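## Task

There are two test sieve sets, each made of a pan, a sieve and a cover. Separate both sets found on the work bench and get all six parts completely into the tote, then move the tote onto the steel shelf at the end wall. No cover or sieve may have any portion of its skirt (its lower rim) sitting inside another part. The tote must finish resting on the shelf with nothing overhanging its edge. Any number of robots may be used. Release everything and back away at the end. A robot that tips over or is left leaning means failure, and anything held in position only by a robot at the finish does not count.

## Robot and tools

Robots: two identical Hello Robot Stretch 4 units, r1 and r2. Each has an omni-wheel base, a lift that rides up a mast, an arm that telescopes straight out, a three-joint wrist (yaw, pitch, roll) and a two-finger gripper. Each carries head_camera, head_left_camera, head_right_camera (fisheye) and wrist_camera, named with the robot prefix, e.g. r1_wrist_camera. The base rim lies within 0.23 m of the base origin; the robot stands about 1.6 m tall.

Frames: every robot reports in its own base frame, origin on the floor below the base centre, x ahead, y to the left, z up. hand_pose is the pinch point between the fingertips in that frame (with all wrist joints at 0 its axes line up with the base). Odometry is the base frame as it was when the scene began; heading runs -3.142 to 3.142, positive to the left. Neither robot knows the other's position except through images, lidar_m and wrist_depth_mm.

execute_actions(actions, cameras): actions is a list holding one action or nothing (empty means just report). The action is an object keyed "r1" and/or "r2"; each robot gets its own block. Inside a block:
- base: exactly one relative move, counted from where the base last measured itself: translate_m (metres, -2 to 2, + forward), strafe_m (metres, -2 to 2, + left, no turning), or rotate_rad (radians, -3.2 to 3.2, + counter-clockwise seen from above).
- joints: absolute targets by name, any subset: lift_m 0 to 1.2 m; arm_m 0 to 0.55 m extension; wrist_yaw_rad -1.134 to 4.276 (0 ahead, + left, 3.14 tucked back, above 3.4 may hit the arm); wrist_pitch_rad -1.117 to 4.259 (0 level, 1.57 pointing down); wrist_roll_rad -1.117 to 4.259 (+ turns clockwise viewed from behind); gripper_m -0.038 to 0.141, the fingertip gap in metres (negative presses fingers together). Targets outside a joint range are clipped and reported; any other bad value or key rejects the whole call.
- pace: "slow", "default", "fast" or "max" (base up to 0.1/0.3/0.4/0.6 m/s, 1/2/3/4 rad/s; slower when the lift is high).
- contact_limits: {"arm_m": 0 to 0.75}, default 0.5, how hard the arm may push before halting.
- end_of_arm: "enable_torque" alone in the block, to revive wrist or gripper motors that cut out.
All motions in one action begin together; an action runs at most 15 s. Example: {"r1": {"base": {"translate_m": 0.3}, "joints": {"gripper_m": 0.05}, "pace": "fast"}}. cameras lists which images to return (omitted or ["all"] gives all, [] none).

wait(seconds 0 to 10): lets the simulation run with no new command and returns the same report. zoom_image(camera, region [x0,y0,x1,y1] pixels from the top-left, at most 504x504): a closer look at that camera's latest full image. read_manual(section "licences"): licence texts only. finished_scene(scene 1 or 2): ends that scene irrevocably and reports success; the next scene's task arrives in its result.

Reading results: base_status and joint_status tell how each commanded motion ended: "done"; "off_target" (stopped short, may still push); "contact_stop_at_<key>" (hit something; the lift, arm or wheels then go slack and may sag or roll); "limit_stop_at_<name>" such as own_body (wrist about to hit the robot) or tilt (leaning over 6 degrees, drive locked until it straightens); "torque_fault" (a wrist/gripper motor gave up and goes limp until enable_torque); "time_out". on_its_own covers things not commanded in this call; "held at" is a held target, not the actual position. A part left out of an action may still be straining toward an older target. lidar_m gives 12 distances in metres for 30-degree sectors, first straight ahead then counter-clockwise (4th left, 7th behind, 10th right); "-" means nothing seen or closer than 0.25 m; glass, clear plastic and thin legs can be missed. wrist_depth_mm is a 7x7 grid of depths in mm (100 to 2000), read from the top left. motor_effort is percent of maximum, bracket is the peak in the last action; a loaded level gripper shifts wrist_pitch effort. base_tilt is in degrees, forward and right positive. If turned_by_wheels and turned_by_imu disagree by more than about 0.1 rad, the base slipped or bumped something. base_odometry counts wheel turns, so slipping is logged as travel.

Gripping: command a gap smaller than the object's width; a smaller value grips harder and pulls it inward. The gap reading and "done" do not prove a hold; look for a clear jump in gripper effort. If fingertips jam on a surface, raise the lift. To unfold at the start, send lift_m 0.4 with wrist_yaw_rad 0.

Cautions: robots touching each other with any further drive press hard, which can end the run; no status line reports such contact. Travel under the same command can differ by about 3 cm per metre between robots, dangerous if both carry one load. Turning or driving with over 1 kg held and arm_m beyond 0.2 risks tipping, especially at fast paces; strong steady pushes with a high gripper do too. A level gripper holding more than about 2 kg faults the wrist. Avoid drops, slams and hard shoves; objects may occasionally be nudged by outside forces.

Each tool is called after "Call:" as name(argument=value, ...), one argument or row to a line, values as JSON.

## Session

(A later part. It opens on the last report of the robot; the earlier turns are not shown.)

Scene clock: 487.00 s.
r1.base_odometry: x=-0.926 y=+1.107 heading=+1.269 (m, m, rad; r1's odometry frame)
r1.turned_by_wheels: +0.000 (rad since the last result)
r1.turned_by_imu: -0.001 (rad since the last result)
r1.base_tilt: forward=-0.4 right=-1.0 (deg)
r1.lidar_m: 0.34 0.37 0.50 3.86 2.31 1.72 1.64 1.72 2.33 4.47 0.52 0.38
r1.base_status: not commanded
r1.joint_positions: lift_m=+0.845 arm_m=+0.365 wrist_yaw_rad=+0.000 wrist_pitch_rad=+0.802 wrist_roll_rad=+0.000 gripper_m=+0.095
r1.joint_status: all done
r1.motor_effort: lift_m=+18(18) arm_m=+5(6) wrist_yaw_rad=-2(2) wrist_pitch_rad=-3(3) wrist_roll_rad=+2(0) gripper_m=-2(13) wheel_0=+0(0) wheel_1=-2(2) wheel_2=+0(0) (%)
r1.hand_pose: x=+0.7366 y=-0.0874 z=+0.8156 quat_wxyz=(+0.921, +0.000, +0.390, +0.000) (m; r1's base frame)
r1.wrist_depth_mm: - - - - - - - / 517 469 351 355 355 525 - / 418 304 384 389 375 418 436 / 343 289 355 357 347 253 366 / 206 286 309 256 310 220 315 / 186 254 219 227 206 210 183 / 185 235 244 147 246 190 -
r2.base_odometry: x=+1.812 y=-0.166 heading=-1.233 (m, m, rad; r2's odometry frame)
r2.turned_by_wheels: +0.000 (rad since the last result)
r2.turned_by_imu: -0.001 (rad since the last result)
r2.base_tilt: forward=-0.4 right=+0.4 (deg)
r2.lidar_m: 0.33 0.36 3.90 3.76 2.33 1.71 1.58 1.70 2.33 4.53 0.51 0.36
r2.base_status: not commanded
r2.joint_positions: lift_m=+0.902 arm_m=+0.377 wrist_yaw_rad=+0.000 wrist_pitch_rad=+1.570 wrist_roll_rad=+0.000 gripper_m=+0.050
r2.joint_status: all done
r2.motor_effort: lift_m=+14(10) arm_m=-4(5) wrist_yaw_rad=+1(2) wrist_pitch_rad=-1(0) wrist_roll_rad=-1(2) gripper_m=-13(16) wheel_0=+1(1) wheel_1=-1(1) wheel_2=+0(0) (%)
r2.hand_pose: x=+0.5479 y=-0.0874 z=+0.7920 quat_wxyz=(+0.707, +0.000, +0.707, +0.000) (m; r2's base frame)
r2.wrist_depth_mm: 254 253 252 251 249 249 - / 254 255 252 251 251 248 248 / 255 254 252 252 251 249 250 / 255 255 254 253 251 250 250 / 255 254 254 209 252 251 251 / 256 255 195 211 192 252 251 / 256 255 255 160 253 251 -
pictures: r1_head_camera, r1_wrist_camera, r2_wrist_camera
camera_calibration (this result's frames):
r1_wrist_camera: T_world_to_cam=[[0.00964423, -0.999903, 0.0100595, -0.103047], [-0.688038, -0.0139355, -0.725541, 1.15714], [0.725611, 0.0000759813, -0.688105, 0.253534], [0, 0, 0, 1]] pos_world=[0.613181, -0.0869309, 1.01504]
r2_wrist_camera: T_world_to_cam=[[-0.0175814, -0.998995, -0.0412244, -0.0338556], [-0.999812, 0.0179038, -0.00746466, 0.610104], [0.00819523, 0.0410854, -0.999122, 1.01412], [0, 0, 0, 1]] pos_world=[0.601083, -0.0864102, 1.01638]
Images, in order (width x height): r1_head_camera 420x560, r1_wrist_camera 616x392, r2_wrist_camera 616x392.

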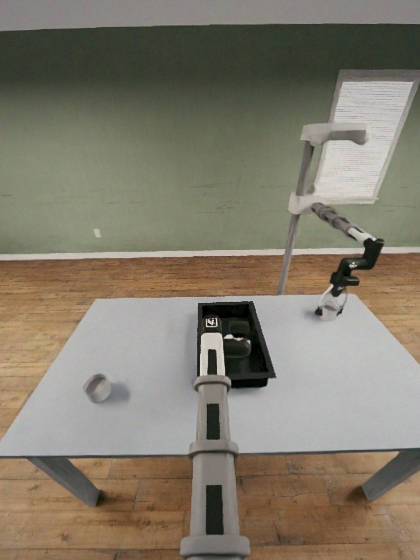

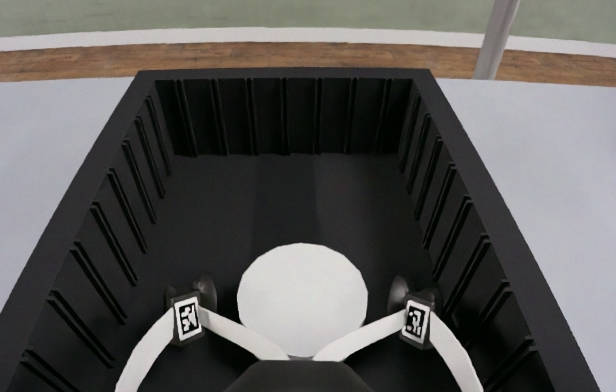

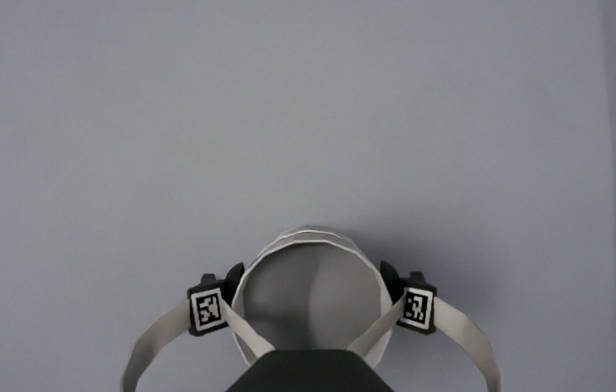

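Call:
execute_actions(
  actions=[
    {"r1": {"joints": {"lift_m": 1.03, "arm_m": 0.377}, "pace": "fast"}, "r2": {"joints": {"lift_m": 0.96}}},
  ],
  cameras=["r2_wrist_camera", "r1_head_camera", "r2_head_camera"],
)

Call:
zoom_image(
  camera="r1_head_camera",
  region=[270, 240, 390, 360],
)

Scene clock: 497.53 s.
r1.base_odometry: x=-0.926 y=+1.107 heading=+1.269 (m, m, rad; r1's odometry frame)
r1.turned_by_wheels: +0.000 (rad since the last result)
r1.turned_by_imu: -0.001 (rad since the last result)
r1.base_tilt: forward=-0.4 right=-1.0 (deg)
r1.lidar_m: 0.33 0.37 0.50 3.86 2.35 1.71 1.65 1.70 2.36 4.47 0.51 0.37
r1.base_status: not commanded
r1.joint_positions: lift_m=+1.030 arm_m=+0.376 wrist_yaw_rad=+0.000 wrist_pitch_rad=+0.802 wrist_roll_rad=+0.000 gripper_m=+0.095
r1.joint_status: all done
r1.motor_effort: lift_m=+23(26) arm_m=+6(4) wrist_yaw_rad=-1(2) wrist_pitch_rad=-2(3) wrist_roll_rad=+2(2) gripper_m=-2(2) wheel_0=+0(0) wheel_1=-2(2) wheel_2=+0(0) (%)
r1.hand_pose: x=+0.7476 y=-0.0874 z=+1.0008 quat_wxyz=(+0.921, +0.000, +0.390, +0.000) (m; r1's base frame)
r1.wrist_depth_mm: - - - - - - - / - - - - - - - / - - - - - 1921 - / 615 615 621 621 627 627 634 / 530 535 480 500 500 544 544 / 469 459 220 477 206 484 477 / 424 387 424 146 382 427 436
r2.base_odometry: x=+1.812 y=-0.166 heading=-1.233 (m, m, rad; r2's odometry frame)
r2.turned_by_wheels: +0.000 (rad since the last result)
r2.turned_by_imu: -0.001 (rad since the last result)
r2.base_tilt: forward=-0.5 right=+0.3 (deg)
r2.lidar_m: 0.32 0.33 3.91 3.77 2.33 1.69 1.61 1.70 2.30 4.56 0.47 0.35
r2.base_status: not commanded
r2.joint_positions: lift_m=+0.960 arm_m=+0.377 wrist_yaw_rad=+0.000 wrist_pitch_rad=+1.570 wrist_roll_rad=+0.000 gripper_m=+0.050
r2.joint_status: all done
r2.motor_effort: lift_m=+22(27) arm_m=-4(5) wrist_yaw_rad=+2(2) wrist_pitch_rad=-2(1) wrist_roll_rad=-1(1) gripper_m=-13(17) wheel_0=+1(1) wheel_1=-1(1) wheel_2=+0(0) (%)
r2.hand_pose: x=+0.5479 y=-0.0874 z=+0.8494 quat_wxyz=(+0.707, +0.000, +0.707, +0.000) (m; r2's base frame)
r2.wrist_depth_mm: 312 310 309 307 307 304 303 / 314 310 310 309 309 306 304 / 312 312 309 309 310 307 304 / 314 314 310 310 307 309 304 / 314 312 312 211 309 306 306 / 314 312 197 210 193 307 307 / 317 314 312 160 310 309 307
pictures: r1_head_camera, r2_head_camera, r2_wrist_camera
camera_calibration (this result's frames):
r2_wrist_camera: T_world_to_cam=[[-0.0175827, -0.998995, -0.041224, -0.0314905], [-0.999812, 0.0179041, -0.00744011, 0.610502], [0.00817071, 0.0410854, -0.999122, 1.07145], [0, 0, 0, 1]] pos_world=[0.601079, -0.0864102, 1.07375]
Images, in order (width x height): r1_head_camera 420x560, r2_head_camera 420x560, r2_wrist_camera 616x392.

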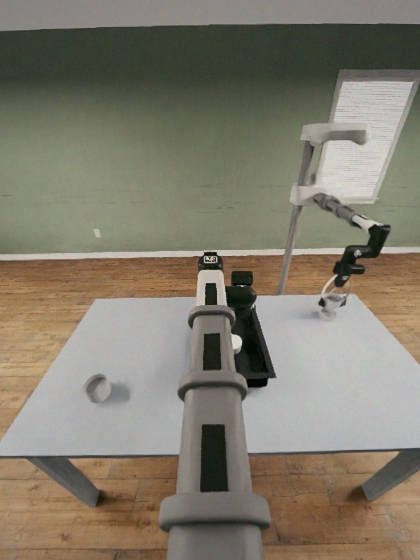

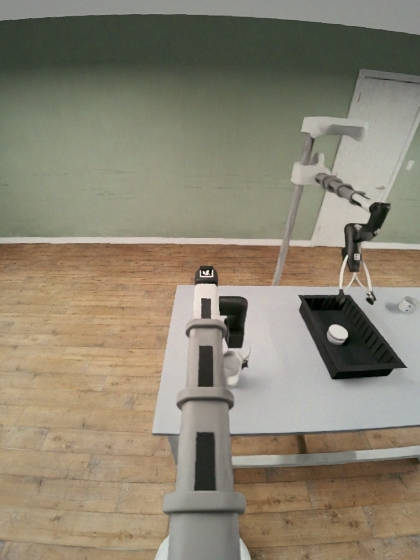

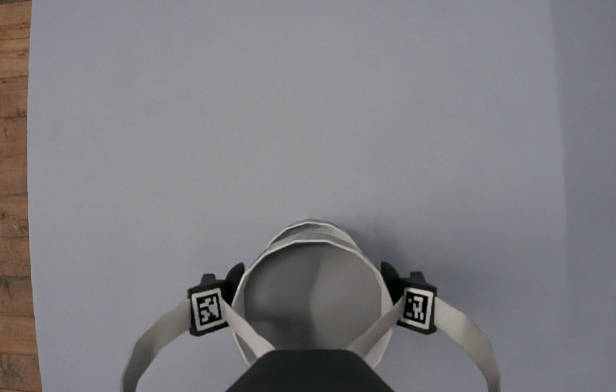

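Region (270, 240, 390, 360) of r1_head_camera's 420x560 image, scaled by 4.200, with more detail than that image has.

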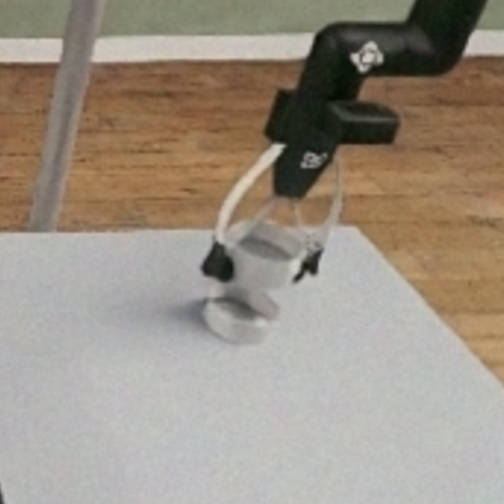

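Call:
execute_actions(
  actions=[
    {"r1": {"base": {"strafe_m": 0.507}, "joints": {"wrist_pitch_rad": 1.57, "lift_m": 1.0}, "pace": "fast"}, "r2": {"joints": {"lift_m": 0.903}, "pace": "slow"}},
  ],
  cameras=["r1_wrist_camera", "r2_wrist_camera"],
)

Scene clock: 524.87 s.
r1.base_odometry: x=-1.410 y=+1.258 heading=+1.269 (m, m, rad; r1's odometry frame)
r1.turned_by_wheels: +0.000 (rad since the last result)
r1.turned_by_imu: +0.000 (rad since the last result)
r1.base_tilt: forward=-0.4 right=-1.0 (deg)
r1.lidar_m: 0.35 0.36 3.51 3.35 2.34 1.67 1.64 1.71 2.34 4.98 0.51 0.37
r1.base_status: done
r1.joint_positions: lift_m=+1.000 arm_m=+0.376 wrist_yaw_rad=+0.000 wrist_pitch_rad=+1.570 wrist_roll_rad=+0.000 gripper_m=+0.095
r1.joint_status: all done
r1.motor_effort: lift_m=+19(21) arm_m=+5(6) wrist_yaw_rad=-1(1) wrist_pitch_rad=+2(5) wrist_roll_rad=+0(2) gripper_m=-3(2) wheel_0=-1(10) wheel_1=+2(11) wheel_2=+0(1) (%)
r1.hand_pose: x=+0.5472 y=-0.0874 z=+0.8898 quat_wxyz=(+0.707, +0.000, +0.707, +0.000) (m; r1's base frame)
r1.wrist_depth_mm: 353 355 355 355 357 355 357 / 355 353 353 353 355 355 357 / 353 351 353 353 353 355 355 / 349 351 351 351 353 351 355 / 347 349 349 319 353 349 351 / 349 347 220 315 207 349 349 / 347 345 345 146 347 347 347
r2.base_odometry: x=+1.812 y=-0.166 heading=-1.233 (m, m, rad; r2's odometry frame)
r2.turned_by_wheels: +0.000 (rad since the last result)
r2.turned_by_imu: -0.001 (rad since the last result)
r2.base_tilt: forward=-0.5 right=+0.4 (deg)
r2.lidar_m: 0.33 0.35 3.89 3.76 2.33 1.68 1.62 1.68 2.34 4.53 0.51 0.37
r2.base_status: not commanded
r2.joint_positions: lift_m=+0.903 arm_m=+0.377 wrist_yaw_rad=+0.000 wrist_pitch_rad=+1.570 wrist_roll_rad=+0.000 gripper_m=+0.050
r2.joint_status: all done
r2.motor_effort: lift_m=+14(20) arm_m=-4(4) wrist_yaw_rad=+1(0) wrist_pitch_rad=-1(1) wrist_roll_rad=+0(1) gripper_m=-13(13) wheel_0=+1(1) wheel_1=-1(1) wheel_2=+0(0) (%)
r2.hand_pose: x=+0.5479 y=-0.0874 z=+0.7930 quat_wxyz=(+0.707, +0.000, +0.707, +0.000) (m; r2's base frame)
r2.wrist_depth_mm: 255 254 252 253 250 250 - / 255 254 252 252 251 250 250 / 255 255 254 252 252 251 250 / 255 255 254 255 252 251 249 / 257 255 256 211 252 252 250 / 256 257 193 209 192 251 252 / 259 257 256 159 253 252 -
pictures: r1_wrist_camera, r2_wrist_camera
camera_calibration (this result's frames):
r1_wrist_camera: T_world_to_cam=[[0.0137054, -0.999906, 0.000703297, -0.0959132], [-0.998941, -0.0137231, -0.0439172, 0.644348], [0.0439227, -0.000100648, -0.999035, 1.09175], [0, 0, 0, 1]] pos_world=[0.597028, -0.0869518, 1.11906]
r2_wrist_camera: T_world_to_cam=[[-0.0174038, -0.998998, -0.0412257, -0.0339111], [-0.999814, 0.0177291, -0.00753975, 0.610171], [0.00826309, 0.0410869, -0.999121, 1.01507], [0, 0, 0, 1]] pos_world=[0.60108, -0.0864008, 1.01738]
Images, in order (width x height): r1_wrist_camera 616x392, r2_wrist_camera 616x392.

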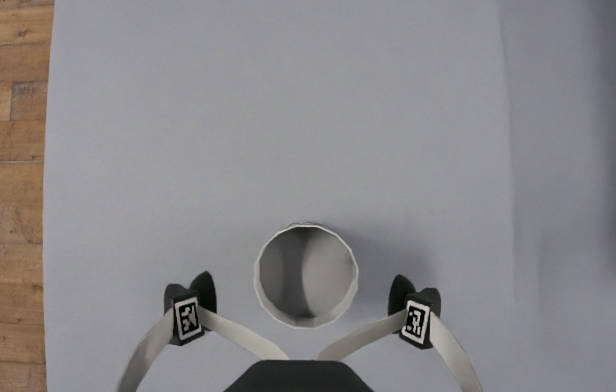

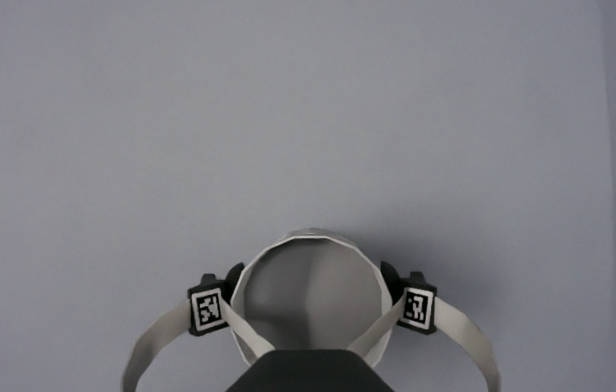

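Call:
execute_actions(
  actions=[
    {"r1": {"base": {"strafe_m": -0.003}, "joints": {"lift_m": 0.93}}, "r2": {"joints": {"gripper_m": 0.09}}},
  ],
  cameras=["r1_wrist_camera", "r2_wrist_camera"],
)

Scene clock: 542.17 s.
r1.base_odometry: x=-1.408 y=+1.257 heading=+1.269 (m, m, rad; r1's odometry frame)
r1.turned_by_wheels: +0.000 (rad since the last result)
r1.turned_by_imu: -0.001 (rad since the last result)
r1.base_tilt: forward=-0.4 right=-1.0 (deg)
r1.lidar_m: 0.34 0.38 3.51 3.35 2.36 1.69 1.65 1.71 2.36 4.98 0.52 0.37
r1.base_status: done
r1.joint_positions: lift_m=+0.930 arm_m=+0.376 wrist_yaw_rad=+0.000 wrist_pitch_rad=+1.570 wrist_roll_rad=+0.000 gripper_m=+0.095
r1.joint_status: all done
r1.motor_effort: lift_m=+19(24) arm_m=+5(5) wrist_yaw_rad=+0(0) wrist_pitch_rad=+2(3) wrist_roll_rad=+0(1) gripper_m=-2(2) wheel_0=+0(5) wheel_1=+3(6) wheel_2=+0(2) (%)
r1.hand_pose: x=+0.5472 y=-0.0874 z=+0.8199 quat_wxyz=(+0.707, +0.000, +0.707, +0.000) (m; r1's base frame)
r1.wrist_depth_mm: 286 286 286 286 287 289 287 / 283 283 285 285 286 286 287 / 283 283 283 285 283 285 285 / 281 281 282 282 283 283 282 / 279 279 281 248 282 282 281 / 278 278 220 247 207 281 281 / 277 277 277 146 279 278 281
r2.base_odometry: x=+1.812 y=-0.166 heading=-1.233 (m, m, rad; r2's odometry frame)
r2.turned_by_wheels: +0.000 (rad since the last result)
r2.turned_by_imu: -0.001 (rad since the last result)
r2.base_tilt: forward=-0.4 right=+0.3 (deg)
r2.lidar_m: 0.32 0.36 3.91 3.75 2.32 1.67 1.62 1.69 2.34 4.53 0.48 0.36
r2.base_status: not commanded
r2.joint_positions: lift_m=+0.903 arm_m=+0.377 wrist_yaw_rad=+0.000 wrist_pitch_rad=+1.570 wrist_roll_rad=+0.000 gripper_m=+0.090
r2.joint_status: all done
r2.motor_effort: lift_m=+15(15) arm_m=-4(4) wrist_yaw_rad=+2(1) wrist_pitch_rad=-2(0) wrist_roll_rad=-2(2) gripper_m=+0(17) wheel_0=+1(1) wheel_1=-1(0) wheel_2=+0(0) (%)
r2.hand_pose: x=+0.5479 y=-0.0874 z=+0.7930 quat_wxyz=(+0.707, +0.000, +0.707, +0.000) (m; r2's base frame)
r2.wrist_depth_mm: 256 255 254 252 251 250 - / 257 254 253 251 251 250 250 / 255 254 254 253 252 250 250 / 257 256 255 254 254 251 250 / 256 256 255 220 253 252 251 / 257 257 198 221 196 252 252 / 257 256 255 124 254 253 -
pictures: r1_wrist_camera, r2_wrist_camera
camera_calibration (this result's frames):
r1_wrist_camera: T_world_to_cam=[[0.0137058, -0.999906, 0.000703297, -0.0958643], [-0.998941, -0.0137235, -0.0439172, 0.64128], [0.0439227, -0.00010063, -0.999035, 1.0219], [0, 0, 0, 1]] pos_world=[0.597031, -0.0869518, 1.04914]
r2_wrist_camera: T_world_to_cam=[[-0.0174127, -0.998998, -0.0412219, -0.0339104], [-0.999816, 0.0177291, -0.00732009, 0.609933], [0.00804358, 0.0410868, -0.999123, 1.01519], [0, 0, 0, 1]] pos_world=[0.601065, -0.0864008, 1.01737]
Images, in order (width x height): r1_wrist_camera 616x392, r2_wrist_camera 616x392.

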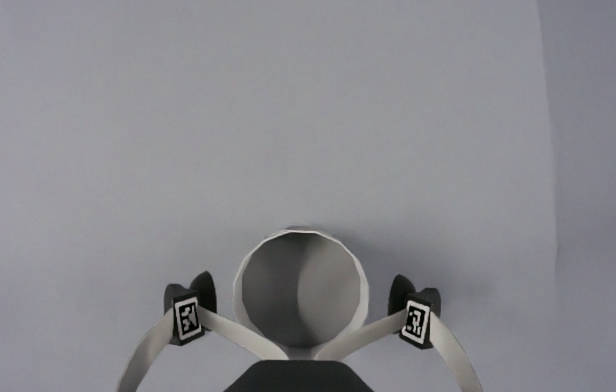

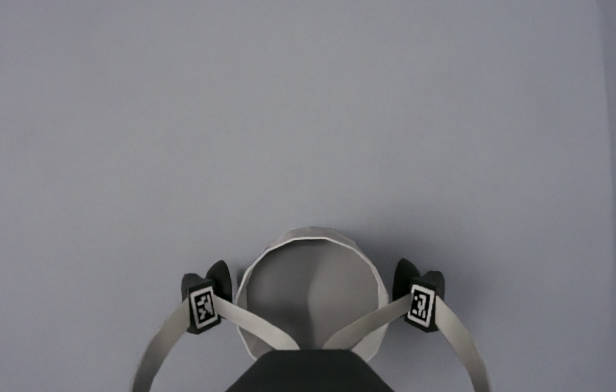

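Call:
execute_actions(
  actions=[
    {"r1": {"joints": {"lift_m": 0.92}, "pace": "fast"}, "r2": {"joints": {"lift_m": 0.922}, "pace": "fast"}},
  ],
  cameras=[],
)

Call:
execute_actions(
  actions=[
    {"r1": {"joints": {"gripper_m": 0.05}}, "r2": {"joints": {"gripper_m": 0.05}}},
  ],
  cameras=["r1_wrist_camera", "r2_wrist_camera"],
)

Scene clock: 548.80 s.
r1.base_odometry: x=-1.408 y=+1.257 heading=+1.269 (m, m, rad; r1's odometry frame)
r1.turned_by_wheels: +0.000 (rad since the last result)
r1.turned_by_imu: -0.001 (rad since the last result)
r1.base_tilt: forward=-0.4 right=-1.0 (deg)
r1.lidar_m: 0.34 0.36 3.49 3.37 2.35 1.71 1.65 1.71 2.33 4.97 0.50 0.38
r1.base_status: not commanded
r1.joint_positions: lift_m=+0.920 arm_m=+0.376 wrist_yaw_rad=+0.000 wrist_pitch_rad=+1.570 wrist_roll_rad=+0.000 gripper_m=+0.095
r1.joint_status: all done
r1.motor_effort: lift_m=+19(15) arm_m=+5(5) wrist_yaw_rad=-1(1) wrist_pitch_rad=+2(3) wrist_roll_rad=+1(1) gripper_m=-1(1) wheel_0=+0(0) wheel_1=+2(2) wheel_2=+0(0) (%)
r1.hand_pose: x=+0.5472 y=-0.0874 z=+0.8099 quat_wxyz=(+0.707, +0.000, +0.707, +0.000) (m; r1's base frame)
r1.wrist_depth_mm: 276 274 276 276 277 277 277 / 273 274 273 276 276 276 276 / 272 272 273 273 276 274 276 / 271 272 272 273 272 274 273 / 271 271 271 237 271 272 272 / 268 268 214 236 207 272 271 / 267 267 267 146 270 270 270
r2.base_odometry: x=+1.812 y=-0.166 heading=-1.233 (m, m, rad; r2's odometry frame)
r2.turned_by_wheels: +0.000 (rad since the last result)
r2.turned_by_imu: -0.001 (rad since the last result)
r2.base_tilt: forward=-0.4 right=+0.3 (deg)
r2.lidar_m: 0.33 0.35 3.92 3.75 2.35 1.70 1.62 1.67 2.34 4.55 0.49 0.37
r2.base_status: not commanded
r2.joint_positions: lift_m=+0.922 arm_m=+0.377 wrist_yaw_rad=+0.000 wrist_pitch_rad=+1.570 wrist_roll_rad=+0.000 gripper_m=+0.090
r2.joint_status: all done
r2.motor_effort: lift_m=+21(23) arm_m=-4(4) wrist_yaw_rad=+2(1) wrist_pitch_rad=-1(1) wrist_roll_rad=-1(2) gripper_m=+0(4) wheel_0=+1(1) wheel_1=+0(0) wheel_2=+0(0) (%)
r2.hand_pose: x=+0.5479 y=-0.0874 z=+0.8115 quat_wxyz=(+0.707, +0.000, +0.707, +0.000) (m; r2's base frame)
r2.wrist_depth_mm: 274 272 272 270 268 267 267 / 274 273 273 273 270 268 267 / 276 274 273 271 270 268 268 / 276 274 273 271 271 270 268 / 276 276 272 239 272 271 271 / 276 276 199 239 198 270 268 / 277 276 273 125 273 270 270
pictures: none
No camera images: the call's "cameras" was empty. Leave "cameras" out to get every camera's image.

Scene clock: 550.07 s.
r1.base_odometry: x=-1.408 y=+1.257 heading=+1.269 (m, m, rad; r1's odometry frame)
r1.turned_by_wheels: +0.000 (rad since the last result)
r1.turned_by_imu: +0.000 (rad since the last result)
r1.base_tilt: forward=-0.4 right=-1.0 (deg)
r1.lidar_m: 0.35 0.36 3.50 3.37 2.32 1.69 1.63 1.72 2.32 4.97 0.52 0.38
r1.base_status: not commanded
r1.joint_positions: lift_m=+0.920 arm_m=+0.376 wrist_yaw_rad=+0.000 wrist_pitch_rad=+1.570 wrist_roll_rad=+0.000 gripper_m=+0.050
r1.joint_status: all done
r1.motor_effort: lift_m=+19(19) arm_m=+5(5) wrist_yaw_rad=-1(1) wrist_pitch_rad=+2(3) wrist_roll_rad=+2(0) gripper_m=-16(14) wheel_0=+0(0) wheel_1=+2(3) wheel_2=+0(0) (%)
r1.hand_pose: x=+0.5472 y=-0.0874 z=+0.8099 quat_wxyz=(+0.707, +0.000, +0.707, +0.000) (m; r1's base frame)
r1.wrist_depth_mm: 274 276 274 276 276 277 277 / 273 273 274 274 276 276 276 / 272 273 273 273 273 274 274 / 271 271 271 271 273 273 272 / 270 270 271 229 271 272 272 / 268 268 206 228 208 270 271 / 266 267 267 227 268 270 270
r2.base_odometry: x=+1.812 y=-0.166 heading=-1.233 (m, m, rad; r2's odometry frame)
r2.turned_by_wheels: +0.000 (rad since the last result)
r2.turned_by_imu: +0.000 (rad since the last result)
r2.base_tilt: forward=-0.4 right=+0.3 (deg)
r2.lidar_m: 0.33 0.36 3.91 3.73 2.32 1.69 1.63 1.68 2.32 4.56 0.51 0.35
r2.base_status: not commanded
r2.joint_positions: lift_m=+0.922 arm_m=+0.377 wrist_yaw_rad=+0.000 wrist_pitch_rad=+1.570 wrist_roll_rad=+0.000 gripper_m=+0.050
r2.joint_status: all done
r2.motor_effort: lift_m=+21(21) arm_m=-4(4) wrist_yaw_rad=+0(1) wrist_pitch_rad=-1(1) wrist_roll_rad=-1(1) gripper_m=-13(13) wheel_0=+1(1) wheel_1=+0(0) wheel_2=+0(0) (%)
r2.hand_pose: x=+0.5479 y=-0.0874 z=+0.8115 quat_wxyz=(+0.707, +0.000, +0.707, +0.000) (m; r2's base frame)
r2.wrist_depth_mm: 272 272 271 270 268 267 266 / 274 272 271 272 268 268 268 / 273 273 273 271 270 268 267 / 273 274 274 271 271 270 268 / 278 274 272 229 271 268 268 / 276 276 198 229 194 271 270 / 276 274 274 168 272 271 271
pictures: r1_wrist_camera, r2_wrist_camera
camera_calibration (this result's frames):
r1_wrist_camera: T_world_to_cam=[[0.0137055, -0.999906, 0.000703299, -0.0958571], [-0.998941, -0.0137231, -0.0439173, 0.640843], [0.0439229, -0.000100646, -0.999035, 1.0119], [0, 0, 0, 1]] pos_world=[0.597033, -0.0869518, 1.03913]
r2_wrist_camera: T_world_to_cam=[[-0.0174128, -0.998998, -0.0412219, -0.0331496], [-0.999816, 0.0177291, -0.00732068, 0.610066], [0.00804418, 0.0410868, -0.999123, 1.03363], [0, 0, 0, 1]] pos_world=[0.601062, -0.0864008, 1.03582]
Images, in order (width x height): r1_wrist_camera 616x392, r2_wrist_camera 616x392.

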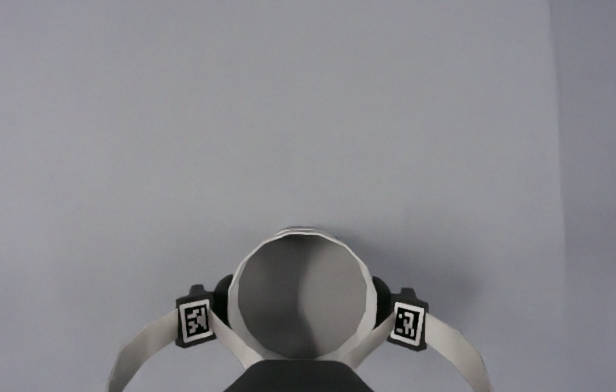

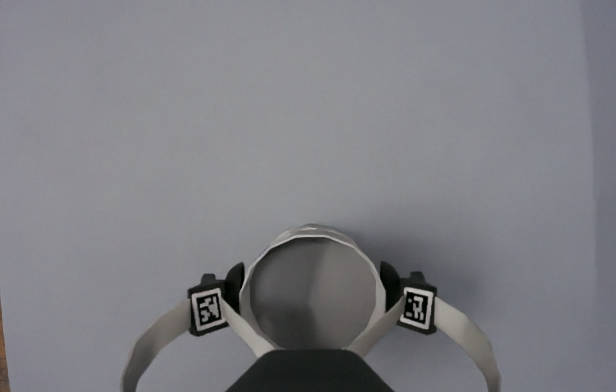

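Call:
execute_actions(
  actions=[
    {"r1": {"joints": {"lift_m": 0.935}, "pace": "fast"}, "r2": {"joints": {"lift_m": 0.937}, "pace": "fast"}},
  ],
  cameras=[],
)

Call:
execute_actions(
  actions=[
    {"r1": {"base": {"strafe_m": -0.428}, "joints": {"lift_m": 1.02, "arm_m": 0.481, "wrist_roll_rad": 1.57}, "pace": "fast"}, "r2": {"base": {"strafe_m": -0.444}, "joints": {"lift_m": 1.02, "arm_m": 0.479, "wrist_roll_rad": 1.57}, "pace": "fast"}},
  ],
  cameras=["r1_wrist_camera", "r2_wrist_camera", "r1_head_camera", "r2_head_camera"],
)

Scene clock: 569.00 s.
r1.base_odometry: x=-1.408 y=+1.257 heading=+1.269 (m, m, rad; r1's odometry frame)
r1.turned_by_wheels: +0.000 (rad since the last result)
r1.turned_by_imu: -0.001 (rad since the last result)
r1.base_tilt: forward=-0.4 right=-1.0 (deg)
r1.lidar_m: 0.34 0.36 3.51 3.36 2.37 1.68 1.65 1.71 2.32 4.97 0.52 0.37
r1.base_status: not commanded
r1.joint_positions: lift_m=+0.935 arm_m=+0.376 wrist_yaw_rad=+0.000 wrist_pitch_rad=+1.570 wrist_roll_rad=+0.000 gripper_m=+0.050
r1.joint_status: all done
r1.motor_effort: lift_m=+24(25) arm_m=+5(5) wrist_yaw_rad=-1(0) wrist_pitch_rad=+2(3) wrist_roll_rad=+2(0) gripper_m=-16(15) wheel_0=+0(0) wheel_1=+2(2) wheel_2=+0(0) (%)
r1.hand_pose: x=+0.5472 y=-0.0874 z=+0.8245 quat_wxyz=(+0.707, +0.000, +0.707, +0.000) (m; r1's base frame)
r1.wrist_depth_mm: 290 290 291 290 290 291 291 / 289 289 290 289 289 290 290 / 287 287 287 289 287 290 290 / 286 285 286 286 287 287 287 / 283 283 285 228 286 286 286 / 285 282 207 228 208 285 285 / 281 282 281 227 283 282 283
r2.base_odometry: x=+1.812 y=-0.166 heading=-1.233 (m, m, rad; r2's odometry frame)
r2.turned_by_wheels: +0.000 (rad since the last result)
r2.turned_by_imu: -0.001 (rad since the last result)
r2.base_tilt: forward=-0.5 right=+0.4 (deg)
r2.lidar_m: 0.33 0.35 3.89 3.76 2.33 1.67 1.60 1.72 2.34 4.55 0.48 0.35
r2.base_status: not commanded
r2.joint_positions: lift_m=+0.937 arm_m=+0.377 wrist_yaw_rad=+0.000 wrist_pitch_rad=+1.570 wrist_roll_rad=+0.000 gripper_m=+0.050
r2.joint_status: all done
r2.motor_effort: lift_m=+21(23) arm_m=-4(4) wrist_yaw_rad=+2(1) wrist_pitch_rad=-1(0) wrist_roll_rad=-2(1) gripper_m=-12(14) wheel_0=+1(1) wheel_1=-1(1) wheel_2=+0(0) (%)
r2.hand_pose: x=+0.5479 y=-0.0874 z=+0.8264 quat_wxyz=(+0.707, +0.000, +0.707, +0.000) (m; r2's base frame)
r2.wrist_depth_mm: 289 287 287 285 285 283 282 / 290 287 286 285 283 283 282 / 290 289 287 287 285 285 282 / 287 289 286 287 286 283 283 / 290 290 289 229 286 285 285 / 291 290 198 229 195 286 283 / 293 290 290 168 286 285 285
pictures: none
No camera images: the call's "cameras" was empty. Leave "cameras" out to get every camera's image.

Scene clock: 571.50 s.
r1.base_odometry: x=-0.999 y=+1.130 heading=+1.269 (m, m, rad; r1's odometry frame)
r1.turned_by_wheels: +0.000 (rad since the last result)
r1.turned_by_imu: -0.001 (rad since the last result)
r1.base_tilt: forward=-0.4 right=-1.0 (deg)
r1.lidar_m: 0.34 0.36 0.50 3.80 2.33 1.72 1.65 1.71 2.33 4.55 0.51 0.37
r1.base_status: done
r1.joint_positions: lift_m=+1.020 arm_m=+0.480 wrist_yaw_rad=+0.000 wrist_pitch_rad=+1.570 wrist_roll_rad=+1.570 gripper_m=+0.050
r1.joint_status: all done
r1.motor_effort: lift_m=+23(27) arm_m=+5(6) wrist_yaw_rad=-1(2) wrist_pitch_rad=+2(1) wrist_roll_rad=+0(5) gripper_m=-15(17) wheel_0=-1(11) wheel_1=+0(10) wheel_2=+0(0) (%)
r1.hand_pose: x=+0.6512 y=-0.0874 z=+0.9096 quat_wxyz=(+0.501, +0.500, +0.500, -0.499) (m; r1's base frame)
r1.wrist_depth_mm: 189 286 289 289 290 379 382 / 218 368 370 373 343 377 379 / 366 368 368 370 353 375 377 / 364 362 325 368 362 373 375 / 364 366 366 229 347 370 373 / 359 362 207 228 208 370 370 / 277 276 276 226 278 366 368
r2.base_odometry: x=+1.393 y=-0.313 heading=-1.233 (m, m, rad; r2's odometry frame)
r2.turned_by_wheels: +0.000 (rad since the last result)
r2.turned_by_imu: +0.000 (rad since the last result)
r2.base_tilt: forward=-0.4 right=+0.4 (deg)
r2.lidar_m: 0.33 0.36 0.47 4.20 2.33 1.69 1.61 1.69 2.34 4.05 0.52 0.35
r2.base_status: done
r2.joint_positions: lift_m=+1.020 arm_m=+0.478 wrist_yaw_rad=+0.000 wrist_pitch_rad=+1.570 wrist_roll_rad=+1.570 gripper_m=+0.050
r2.joint_status: all done
r2.motor_effort: lift_m=+21(28) arm_m=+4(5) wrist_yaw_rad=+1(1) wrist_pitch_rad=+0(1) wrist_roll_rad=+1(5) gripper_m=-15(11) wheel_0=-1(9) wheel_1=+1(7) wheel_2=+0(3) (%)
r2.hand_pose: x=+0.6494 y=-0.0874 z=+0.9094 quat_wxyz=(+0.501, +0.500, +0.500, -0.499) (m; r2's base frame)
r2.wrist_depth_mm: 188 282 303 310 309 366 370 / 227 368 366 366 364 368 366 / 357 368 368 368 366 368 366 / 368 368 324 366 368 306 368 / 373 368 368 229 368 309 368 / 327 342 198 230 194 283 368 / 283 283 282 168 370 368 368
pictures: r1_head_camera, r1_wrist_camera, r2_head_camera, r2_wrist_camera
camera_calibration (this result's frames):
r1_wrist_camera: T_world_to_cam=[[-0.999891, -0.0147477, -0.000117187, 0.649607], [-0.014729, 0.998966, -0.0430162, 0.195861], [0.000751455, -0.0430098, -0.999074, 1.13128], [0, 0, 0, 1]] pos_world=[0.651571, -0.137422, 1.13873]
r2_wrist_camera: T_world_to_cam=[[-0.998986, 0.0160685, -0.0420525, 0.699589], [0.016362, 0.999844, -0.00664397, 0.13764], [0.0419392, -0.0073253, -0.999093, 1.10443], [0, 0, 0, 1]] pos_world=[0.650309, -0.14077, 1.13377]
Images, in order (width x height): r1_head_camera 420x560, r1_wrist_camera 616x392, r2_head_camera 420x560, r2_wrist_camera 616x392.

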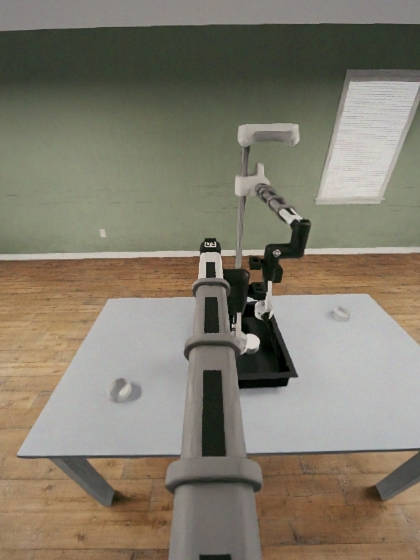

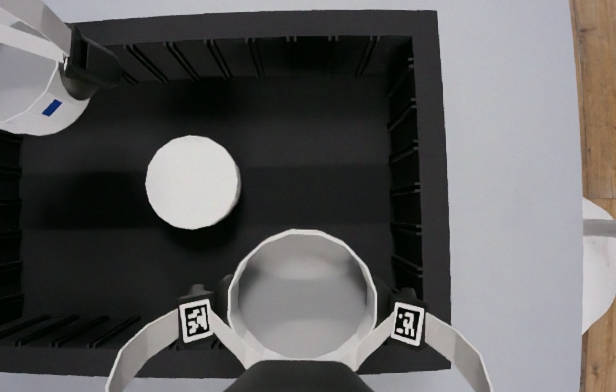

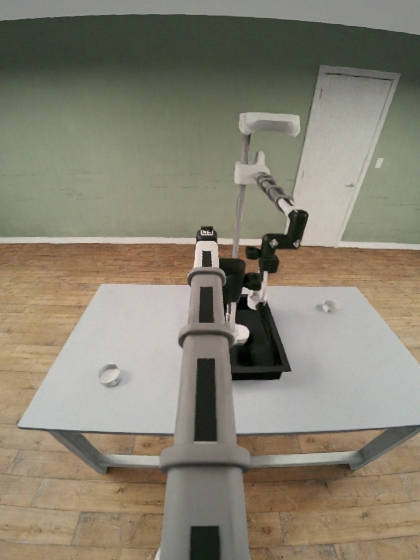

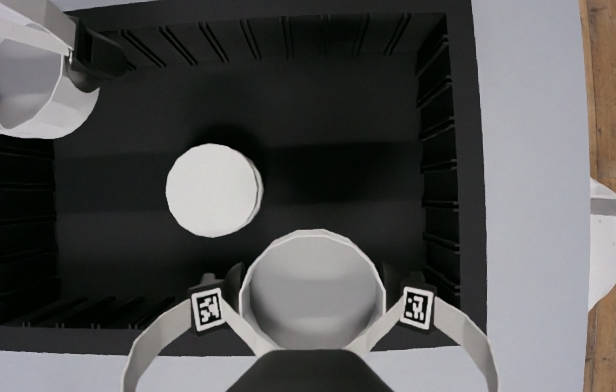

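Call:
execute_actions(
  actions=[
    {"r1": {"joints": {"lift_m": 0.909}}, "r2": {"base": {"strafe_m": -0.008}, "joints": {"lift_m": 0.91, "arm_m": 0.459}}},
  ],
  cameras=["r1_wrist_camera", "r2_wrist_camera"],
)

Scene clock: 587.43 s.
r1.base_odometry: x=-0.999 y=+1.130 heading=+1.269 (m, m, rad; r1's odometry frame)
r1.turned_by_wheels: +0.000 (rad since the last result)
r1.turned_by_imu: -0.001 (rad since the last result)
r1.base_tilt: forward=-0.4 right=-1.0 (deg)
r1.lidar_m: 0.34 0.37 0.51 3.79 2.33 1.71 1.64 1.70 2.33 4.54 0.50 0.37
r1.base_status: not commanded
r1.joint_positions: lift_m=+0.909 arm_m=+0.480 wrist_yaw_rad=+0.000 wrist_pitch_rad=+1.570 wrist_roll_rad=+1.570 gripper_m=+0.050
r1.joint_status: all done
r1.motor_effort: lift_m=+19(20) arm_m=+5(5) wrist_yaw_rad=-2(2) wrist_pitch_rad=+3(2) wrist_roll_rad=+2(2) gripper_m=-16(16) wheel_0=-1(1) wheel_1=-1(0) wheel_2=+0(0) (%)
r1.hand_pose: x=+0.6512 y=-0.0874 z=+0.7989 quat_wxyz=(+0.501, +0.500, +0.500, -0.499) (m; r1's base frame)
r1.wrist_depth_mm: 250 260 262 263 263 178 270 / 211 259 262 263 262 178 267 / 257 215 259 260 260 180 265 / 256 213 257 258 260 182 263 / 255 256 256 229 257 183 260 / 253 254 207 228 208 183 260 / 251 230 235 227 227 172 259
r2.base_odometry: x=+1.386 y=-0.316 heading=-1.233 (m, m, rad; r2's odometry frame)
r2.turned_by_wheels: +0.000 (rad since the last result)
r2.turned_by_imu: -0.001 (rad since the last result)
r2.base_tilt: forward=-0.4 right=+0.4 (deg)
r2.lidar_m: 0.34 0.36 0.49 4.21 2.30 1.70 1.60 1.70 2.34 4.08 0.50 0.36
r2.base_status: done
r2.joint_positions: lift_m=+0.910 arm_m=+0.460 wrist_yaw_rad=+0.000 wrist_pitch_rad=+1.570 wrist_roll_rad=+1.570 gripper_m=+0.050
r2.joint_status: all done
r2.motor_effort: lift_m=+14(20) arm_m=-4(3) wrist_yaw_rad=+1(1) wrist_pitch_rad=+0(0) wrist_roll_rad=+1(0) gripper_m=-13(16) wheel_0=+0(6) wheel_1=+1(5) wheel_2=+0(1) (%)
r2.hand_pose: x=+0.6309 y=-0.0874 z=+0.8000 quat_wxyz=(+0.501, +0.500, +0.500, -0.499) (m; r2's base frame)
r2.wrist_depth_mm: 249 258 258 258 256 178 257 / 212 258 256 257 257 185 258 / 259 215 258 258 257 191 258 / 259 215 258 258 257 196 171 / 260 214 258 229 257 198 171 / 260 259 198 229 193 183 171 / 248 222 238 168 227 171 171
pictures: r1_wrist_camera, r2_wrist_camera
camera_calibration (this result's frames):
r1_wrist_camera: T_world_to_cam=[[-0.999891, -0.0147472, -0.000117426, 0.649597], [-0.0147285, 0.998966, -0.0430163, 0.1911], [0.000751674, -0.0430098, -0.999074, 1.02072], [0, 0, 0, 1]] pos_world=[0.651574, -0.137422, 1.02807]
r2_wrist_camera: T_world_to_cam=[[-0.998985, 0.0161359, -0.0420576, 0.67656], [0.0164295, 0.999843, -0.00664387, 0.137172], [0.0419438, -0.00732811, -0.999093, 0.99588], [0, 0, 0, 1]] pos_world=[0.631848, -0.14077, 1.02434]
Images, in order (width x height): r1_wrist_camera 616x392, r2_wrist_camera 616x392.

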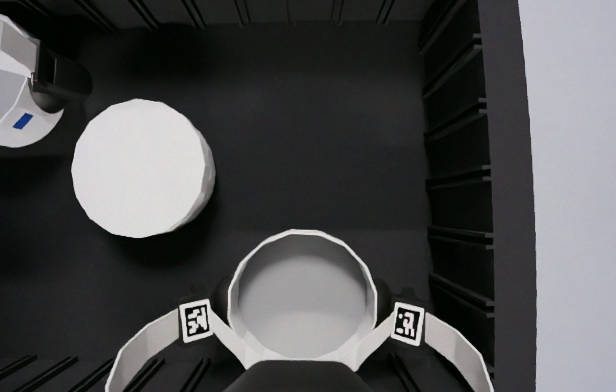

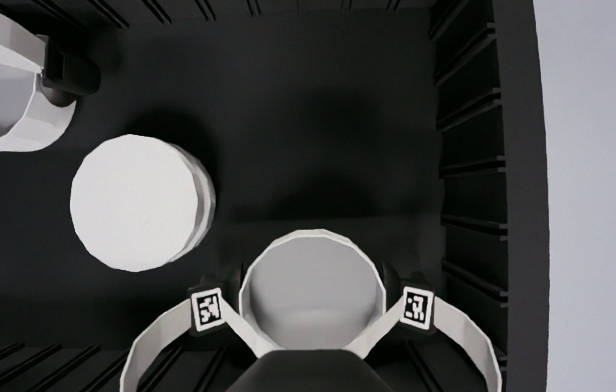

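Call:
execute_actions(
  actions=[
    {"r1": {"joints": {"lift_m": 0.9075, "gripper_m": 0.088}}, "r2": {"joints": {"gripper_m": 0.088}}},
  ],
  cameras=["r1_wrist_camera", "r2_wrist_camera"],
)

Call:
execute_actions(
  actions=[
    {"r1": {"joints": {"lift_m": 1.005}, "pace": "fast"}, "r2": {"joints": {"lift_m": 1.005}, "pace": "fast"}},
  ],
  cameras=["r1_wrist_camera", "r2_wrist_camera"],
)

Scene clock: 595.53 s.
r1.base_odometry: x=-0.999 y=+1.130 heading=+1.269 (m, m, rad; r1's odometry frame)
r1.turned_by_wheels: +0.000 (rad since the last result)
r1.turned_by_imu: -0.001 (rad since the last result)
r1.base_tilt: forward=-0.4 right=-1.0 (deg)
r1.lidar_m: 0.36 0.38 0.51 3.78 2.32 1.72 1.65 1.70 2.33 4.55 0.52 0.38
r1.base_status: not commanded
r1.joint_positions: lift_m=+0.908 arm_m=+0.480 wrist_yaw_rad=+0.000 wrist_pitch_rad=+1.570 wrist_roll_rad=+1.570 gripper_m=+0.088
r1.joint_status: all done
r1.motor_effort: lift_m=+19(22) arm_m=+5(5) wrist_yaw_rad=-1(1) wrist_pitch_rad=+2(2) wrist_roll_rad=+2(1) gripper_m=-2(17) wheel_0=-1(1) wheel_1=-1(0) wheel_2=+0(0) (%)
r1.hand_pose: x=+0.6512 y=-0.0874 z=+0.7974 quat_wxyz=(+0.501, +0.500, +0.500, -0.499) (m; r1's base frame)
r1.wrist_depth_mm: 250 260 260 262 262 176 266 / 211 259 260 259 260 178 266 / 256 213 258 259 260 181 264 / 255 213 256 258 258 183 263 / 254 255 256 238 256 183 260 / 252 254 211 237 213 183 259 / 251 237 243 146 242 170 258
r2.base_odometry: x=+1.386 y=-0.316 heading=-1.233 (m, m, rad; r2's odometry frame)
r2.turned_by_wheels: +0.000 (rad since the last result)
r2.turned_by_imu: -0.001 (rad since the last result)
r2.base_tilt: forward=-0.5 right=+0.4 (deg)
r2.lidar_m: 0.34 0.37 0.50 4.21 2.33 1.69 1.61 1.68 2.35 4.07 0.49 0.36
r2.base_status: not commanded
r2.joint_positions: lift_m=+0.910 arm_m=+0.460 wrist_yaw_rad=+0.000 wrist_pitch_rad=+1.570 wrist_roll_rad=+1.570 gripper_m=+0.088
r2.joint_status: all done
r2.motor_effort: lift_m=+14(14) arm_m=-4(4) wrist_yaw_rad=+1(0) wrist_pitch_rad=+0(1) wrist_roll_rad=+0(0) gripper_m=-2(15) wheel_0=+0(0) wheel_1=+1(1) wheel_2=+0(0) (%)
r2.hand_pose: x=+0.6309 y=-0.0874 z=+0.8000 quat_wxyz=(+0.501, +0.500, +0.500, -0.499) (m; r2's base frame)
r2.wrist_depth_mm: 250 258 257 256 257 178 259 / 215 258 258 258 256 186 258 / 257 216 258 258 258 191 260 / 259 216 258 257 256 196 171 / 259 216 259 241 257 197 171 / 259 259 196 240 198 183 172 / 249 226 255 125 230 172 171
pictures: r1_wrist_camera, r2_wrist_camera
camera_calibration (this result's frames):
r1_wrist_camera: T_world_to_cam=[[-0.999891, -0.0147443, -0.000117187, 0.649599], [-0.0147256, 0.998966, -0.0430162, 0.191034], [0.00075131, -0.0430098, -0.999074, 1.01922], [0, 0, 0, 1]] pos_world=[0.651576, -0.137422, 1.02657]
r2_wrist_camera: T_world_to_cam=[[-0.998985, 0.0161406, -0.0420578, 0.676559], [0.0164342, 0.999843, -0.00664386, 0.13717], [0.0419439, -0.0073283, -0.999093, 0.99588], [0, 0, 0, 1]] pos_world=[0.631847, -0.14077, 1.02434]
Images, in order (width x height): r1_wrist_camera 616x392, r2_wrist_camera 616x392.

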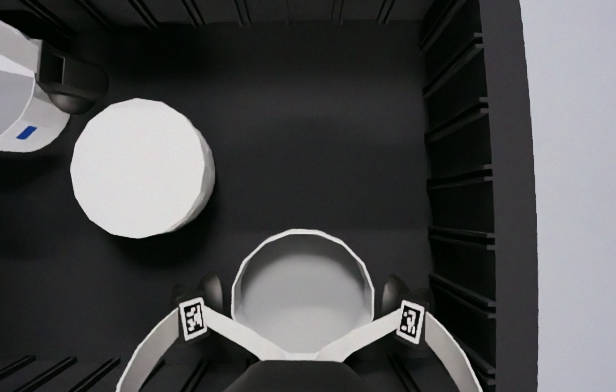

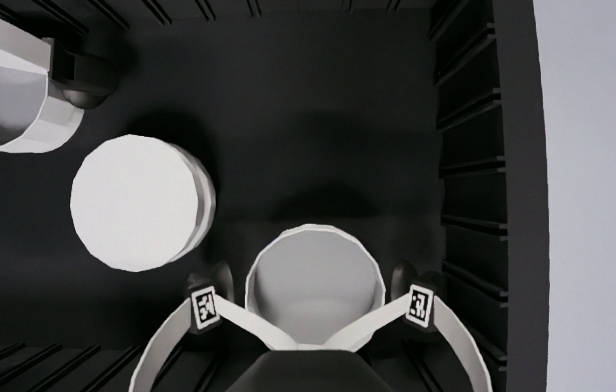

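Scene clock: 596.70 s.
r1.base_odometry: x=-0.999 y=+1.130 heading=+1.269 (m, m, rad; r1's odometry frame)
r1.turned_by_wheels: +0.000 (rad since the last result)
r1.turned_by_imu: +0.000 (rad since the last result)
r1.base_tilt: forward=-0.4 right=-1.0 (deg)
r1.lidar_m: 0.35 0.36 0.51 3.79 2.35 1.71 1.65 1.71 2.33 4.56 0.52 0.37
r1.base_status: not commanded
r1.joint_positions: lift_m=+1.005 arm_m=+0.480 wrist_yaw_rad=+0.000 wrist_pitch_rad=+1.570 wrist_roll_rad=+1.570 gripper_m=+0.088
r1.joint_status: all done
r1.motor_effort: lift_m=+23(24) arm_m=+5(5) wrist_yaw_rad=-1(2) wrist_pitch_rad=+3(2) wrist_roll_rad=+2(2) gripper_m=-3(2) wheel_0=-1(1) wheel_1=+0(1) wheel_2=+0(0) (%)
r1.hand_pose: x=+0.6512 y=-0.0874 z=+0.8945 quat_wxyz=(+0.501, +0.500, +0.500, -0.499) (m; r1's base frame)
r1.wrist_depth_mm: 271 273 277 279 274 364 366 / 212 340 357 357 342 364 364 / 334 336 353 355 353 359 362 / 349 351 309 355 355 357 359 / 347 349 351 334 351 355 357 / 345 347 213 332 213 355 355 / 264 262 264 146 266 351 353
r2.base_odometry: x=+1.386 y=-0.316 heading=-1.233 (m, m, rad; r2's odometry frame)
r2.turned_by_wheels: +0.000 (rad since the last result)
r2.turned_by_imu: +0.000 (rad since the last result)
r2.base_tilt: forward=-0.4 right=+0.3 (deg)
r2.lidar_m: 0.33 0.35 0.49 4.20 2.30 1.69 1.61 1.68 2.32 4.08 0.51 0.34
r2.base_status: not commanded
r2.joint_positions: lift_m=+1.005 arm_m=+0.460 wrist_yaw_rad=+0.000 wrist_pitch_rad=+1.570 wrist_roll_rad=+1.570 gripper_m=+0.088
r2.joint_status: all done
r2.motor_effort: lift_m=+21(19) arm_m=-4(4) wrist_yaw_rad=+0(1) wrist_pitch_rad=+0(2) wrist_roll_rad=+0(1) gripper_m=-2(4) wheel_0=+0(0) wheel_1=+1(1) wheel_2=+0(0) (%)
r2.hand_pose: x=+0.6309 y=-0.0874 z=+0.8944 quat_wxyz=(+0.501, +0.500, +0.500, -0.499) (m; r2's base frame)
r2.wrist_depth_mm: 268 270 285 294 290 351 353 / 218 343 353 351 351 355 351 / 338 353 353 351 353 353 355 / 355 353 309 353 351 353 353 / 355 353 355 336 349 353 353 / 351 353 195 324 198 351 353 / 268 270 268 125 267 353 355
pictures: r1_wrist_camera, r2_wrist_camera
camera_calibration (this result's frames):
r1_wrist_camera: T_world_to_cam=[[-0.999891, -0.0147438, -0.000117307, 0.649614], [-0.0147251, 0.998966, -0.0430162, 0.195213], [0.000751406, -0.0430098, -0.999074, 1.11629], [0, 0, 0, 1]] pos_world=[0.651579, -0.137422, 1.12373]
r2_wrist_camera: T_world_to_cam=[[-0.998985, 0.0161403, -0.0420578, 0.680525], [0.0164339, 0.999843, -0.00664386, 0.137797], [0.0419439, -0.00732829, -0.999093, 1.09021], [0, 0, 0, 1]] pos_world=[0.631842, -0.14077, 1.11876]
Images, in order (width x height): r1_wrist_camera 616x392, r2_wrist_camera 616x392.

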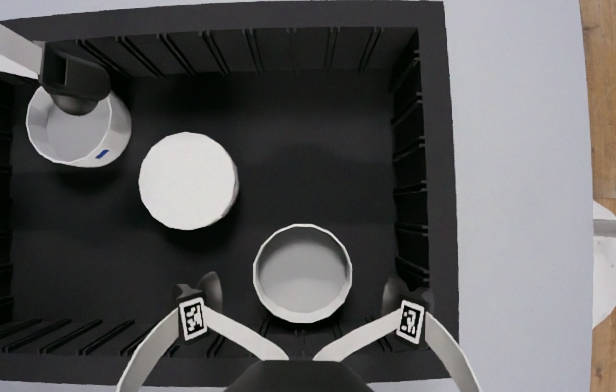

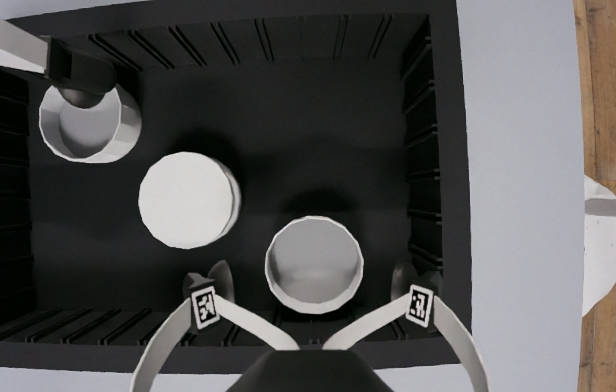

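Call:
execute_actions(
  actions=[
    {"r1": {"base": {"strafe_m": 0.427}, "joints": {"arm_m": 0.376, "wrist_roll_rad": 0, "gripper_m": 0.095}, "pace": "fast"}, "r2": {"base": {"strafe_m": 0.45}, "joints": {"arm_m": 0.376, "wrist_roll_rad": 0, "gripper_m": 0.095}, "pace": "fast"}},
  ],
  cameras=["r1_wrist_camera", "r2_wrist_camera"],
)

Scene clock: 621.23 s.
r1.base_odometry: x=-1.407 y=+1.257 heading=+1.269 (m, m, rad; r1's odometry frame)
r1.turned_by_wheels: +0.000 (rad since the last result)
r1.turned_by_imu: +0.000 (rad since the last result)
r1.base_tilt: forward=-0.4 right=-1.0 (deg)
r1.lidar_m: 0.33 0.37 3.50 3.38 2.36 1.69 1.64 1.71 2.34 4.98 0.52 0.37
r1.base_status: done
r1.joint_positions: lift_m=+1.005 arm_m=+0.377 wrist_yaw_rad=+0.000 wrist_pitch_rad=+1.570 wrist_roll_rad=+0.000 gripper_m=+0.095
r1.joint_status: all done
r1.motor_effort: lift_m=+22(23) arm_m=-5(0) wrist_yaw_rad=+0(1) wrist_pitch_rad=+2(2) wrist_roll_rad=-1(8) gripper_m=-3(1) wheel_0=+1(10) wheel_1=+1(13) wheel_2=+0(3) (%)
r1.hand_pose: x=+0.5480 y=-0.0874 z=+0.8946 quat_wxyz=(+0.707, +0.000, +0.707, +0.000) (m; r1's base frame)
r1.wrist_depth_mm: 359 359 359 362 362 362 364 / 359 357 359 359 359 364 362 / 355 355 357 357 357 359 359 / 355 355 355 355 357 357 355 / 353 353 355 353 355 355 355 / 353 351 220 351 207 355 355 / 349 349 349 146 351 353 353
r2.base_odometry: x=+1.810 y=-0.166 heading=-1.233 (m, m, rad; r2's odometry frame)
r2.turned_by_wheels: +0.000 (rad since the last result)
r2.turned_by_imu: -0.002 (rad since the last result)
r2.base_tilt: forward=-0.5 right=+0.4 (deg)
r2.lidar_m: 0.34 0.34 3.91 3.77 2.33 1.70 1.62 1.69 2.32 4.55 0.50 0.32
r2.base_status: done
r2.joint_positions: lift_m=+1.005 arm_m=+0.377 wrist_yaw_rad=+0.000 wrist_pitch_rad=+1.570 wrist_roll_rad=+0.000 gripper_m=+0.095
r2.joint_status: all done
r2.motor_effort: lift_m=+21(22) arm_m=-4(4) wrist_yaw_rad=+1(1) wrist_pitch_rad=-2(1) wrist_roll_rad=-2(5) gripper_m=+0(2) wheel_0=+1(10) wheel_1=+0(8) wheel_2=+0(0) (%)
r2.hand_pose: x=+0.5479 y=-0.0874 z=+0.8945 quat_wxyz=(+0.707, +0.000, +0.707, +0.000) (m; r2's base frame)
r2.wrist_depth_mm: 732 357 355 353 353 351 347 / 1118 357 355 353 353 347 349 / 1138 355 355 355 353 351 351 / 1118 362 355 357 353 351 351 / 1138 357 357 351 355 357 353 / 1138 362 200 355 196 353 351 / 750 362 357 122 355 353 351
pictures: r1_wrist_camera, r2_wrist_camera
camera_calibration (this result's frames):
r1_wrist_camera: T_world_to_cam=[[0.0128938, -0.999917, 0.000699224, -0.0954798], [-0.998963, -0.0129121, -0.043656, 0.645191], [0.0436613, -0.000135605, -0.999046, 1.09663], [0, 0, 0, 1]] pos_world=[0.597872, -0.0869924, 1.12382]
r2_wrist_camera: T_world_to_cam=[[-0.0177167, -0.998993, -0.0412217, -0.0295607], [-0.999811, 0.0180325, -0.00730197, 0.610678], [0.00803794, 0.0410845, -0.999123, 1.11658], [0, 0, 0, 1]] pos_world=[0.601063, -0.086417, 1.11884]
Images, in order (width x height): r1_wrist_camera 616x392, r2_wrist_camera 616x392.

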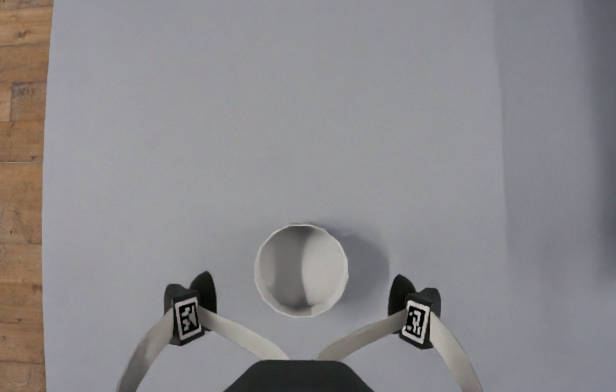

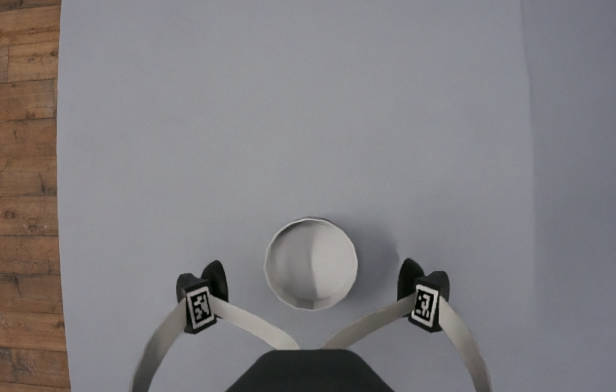

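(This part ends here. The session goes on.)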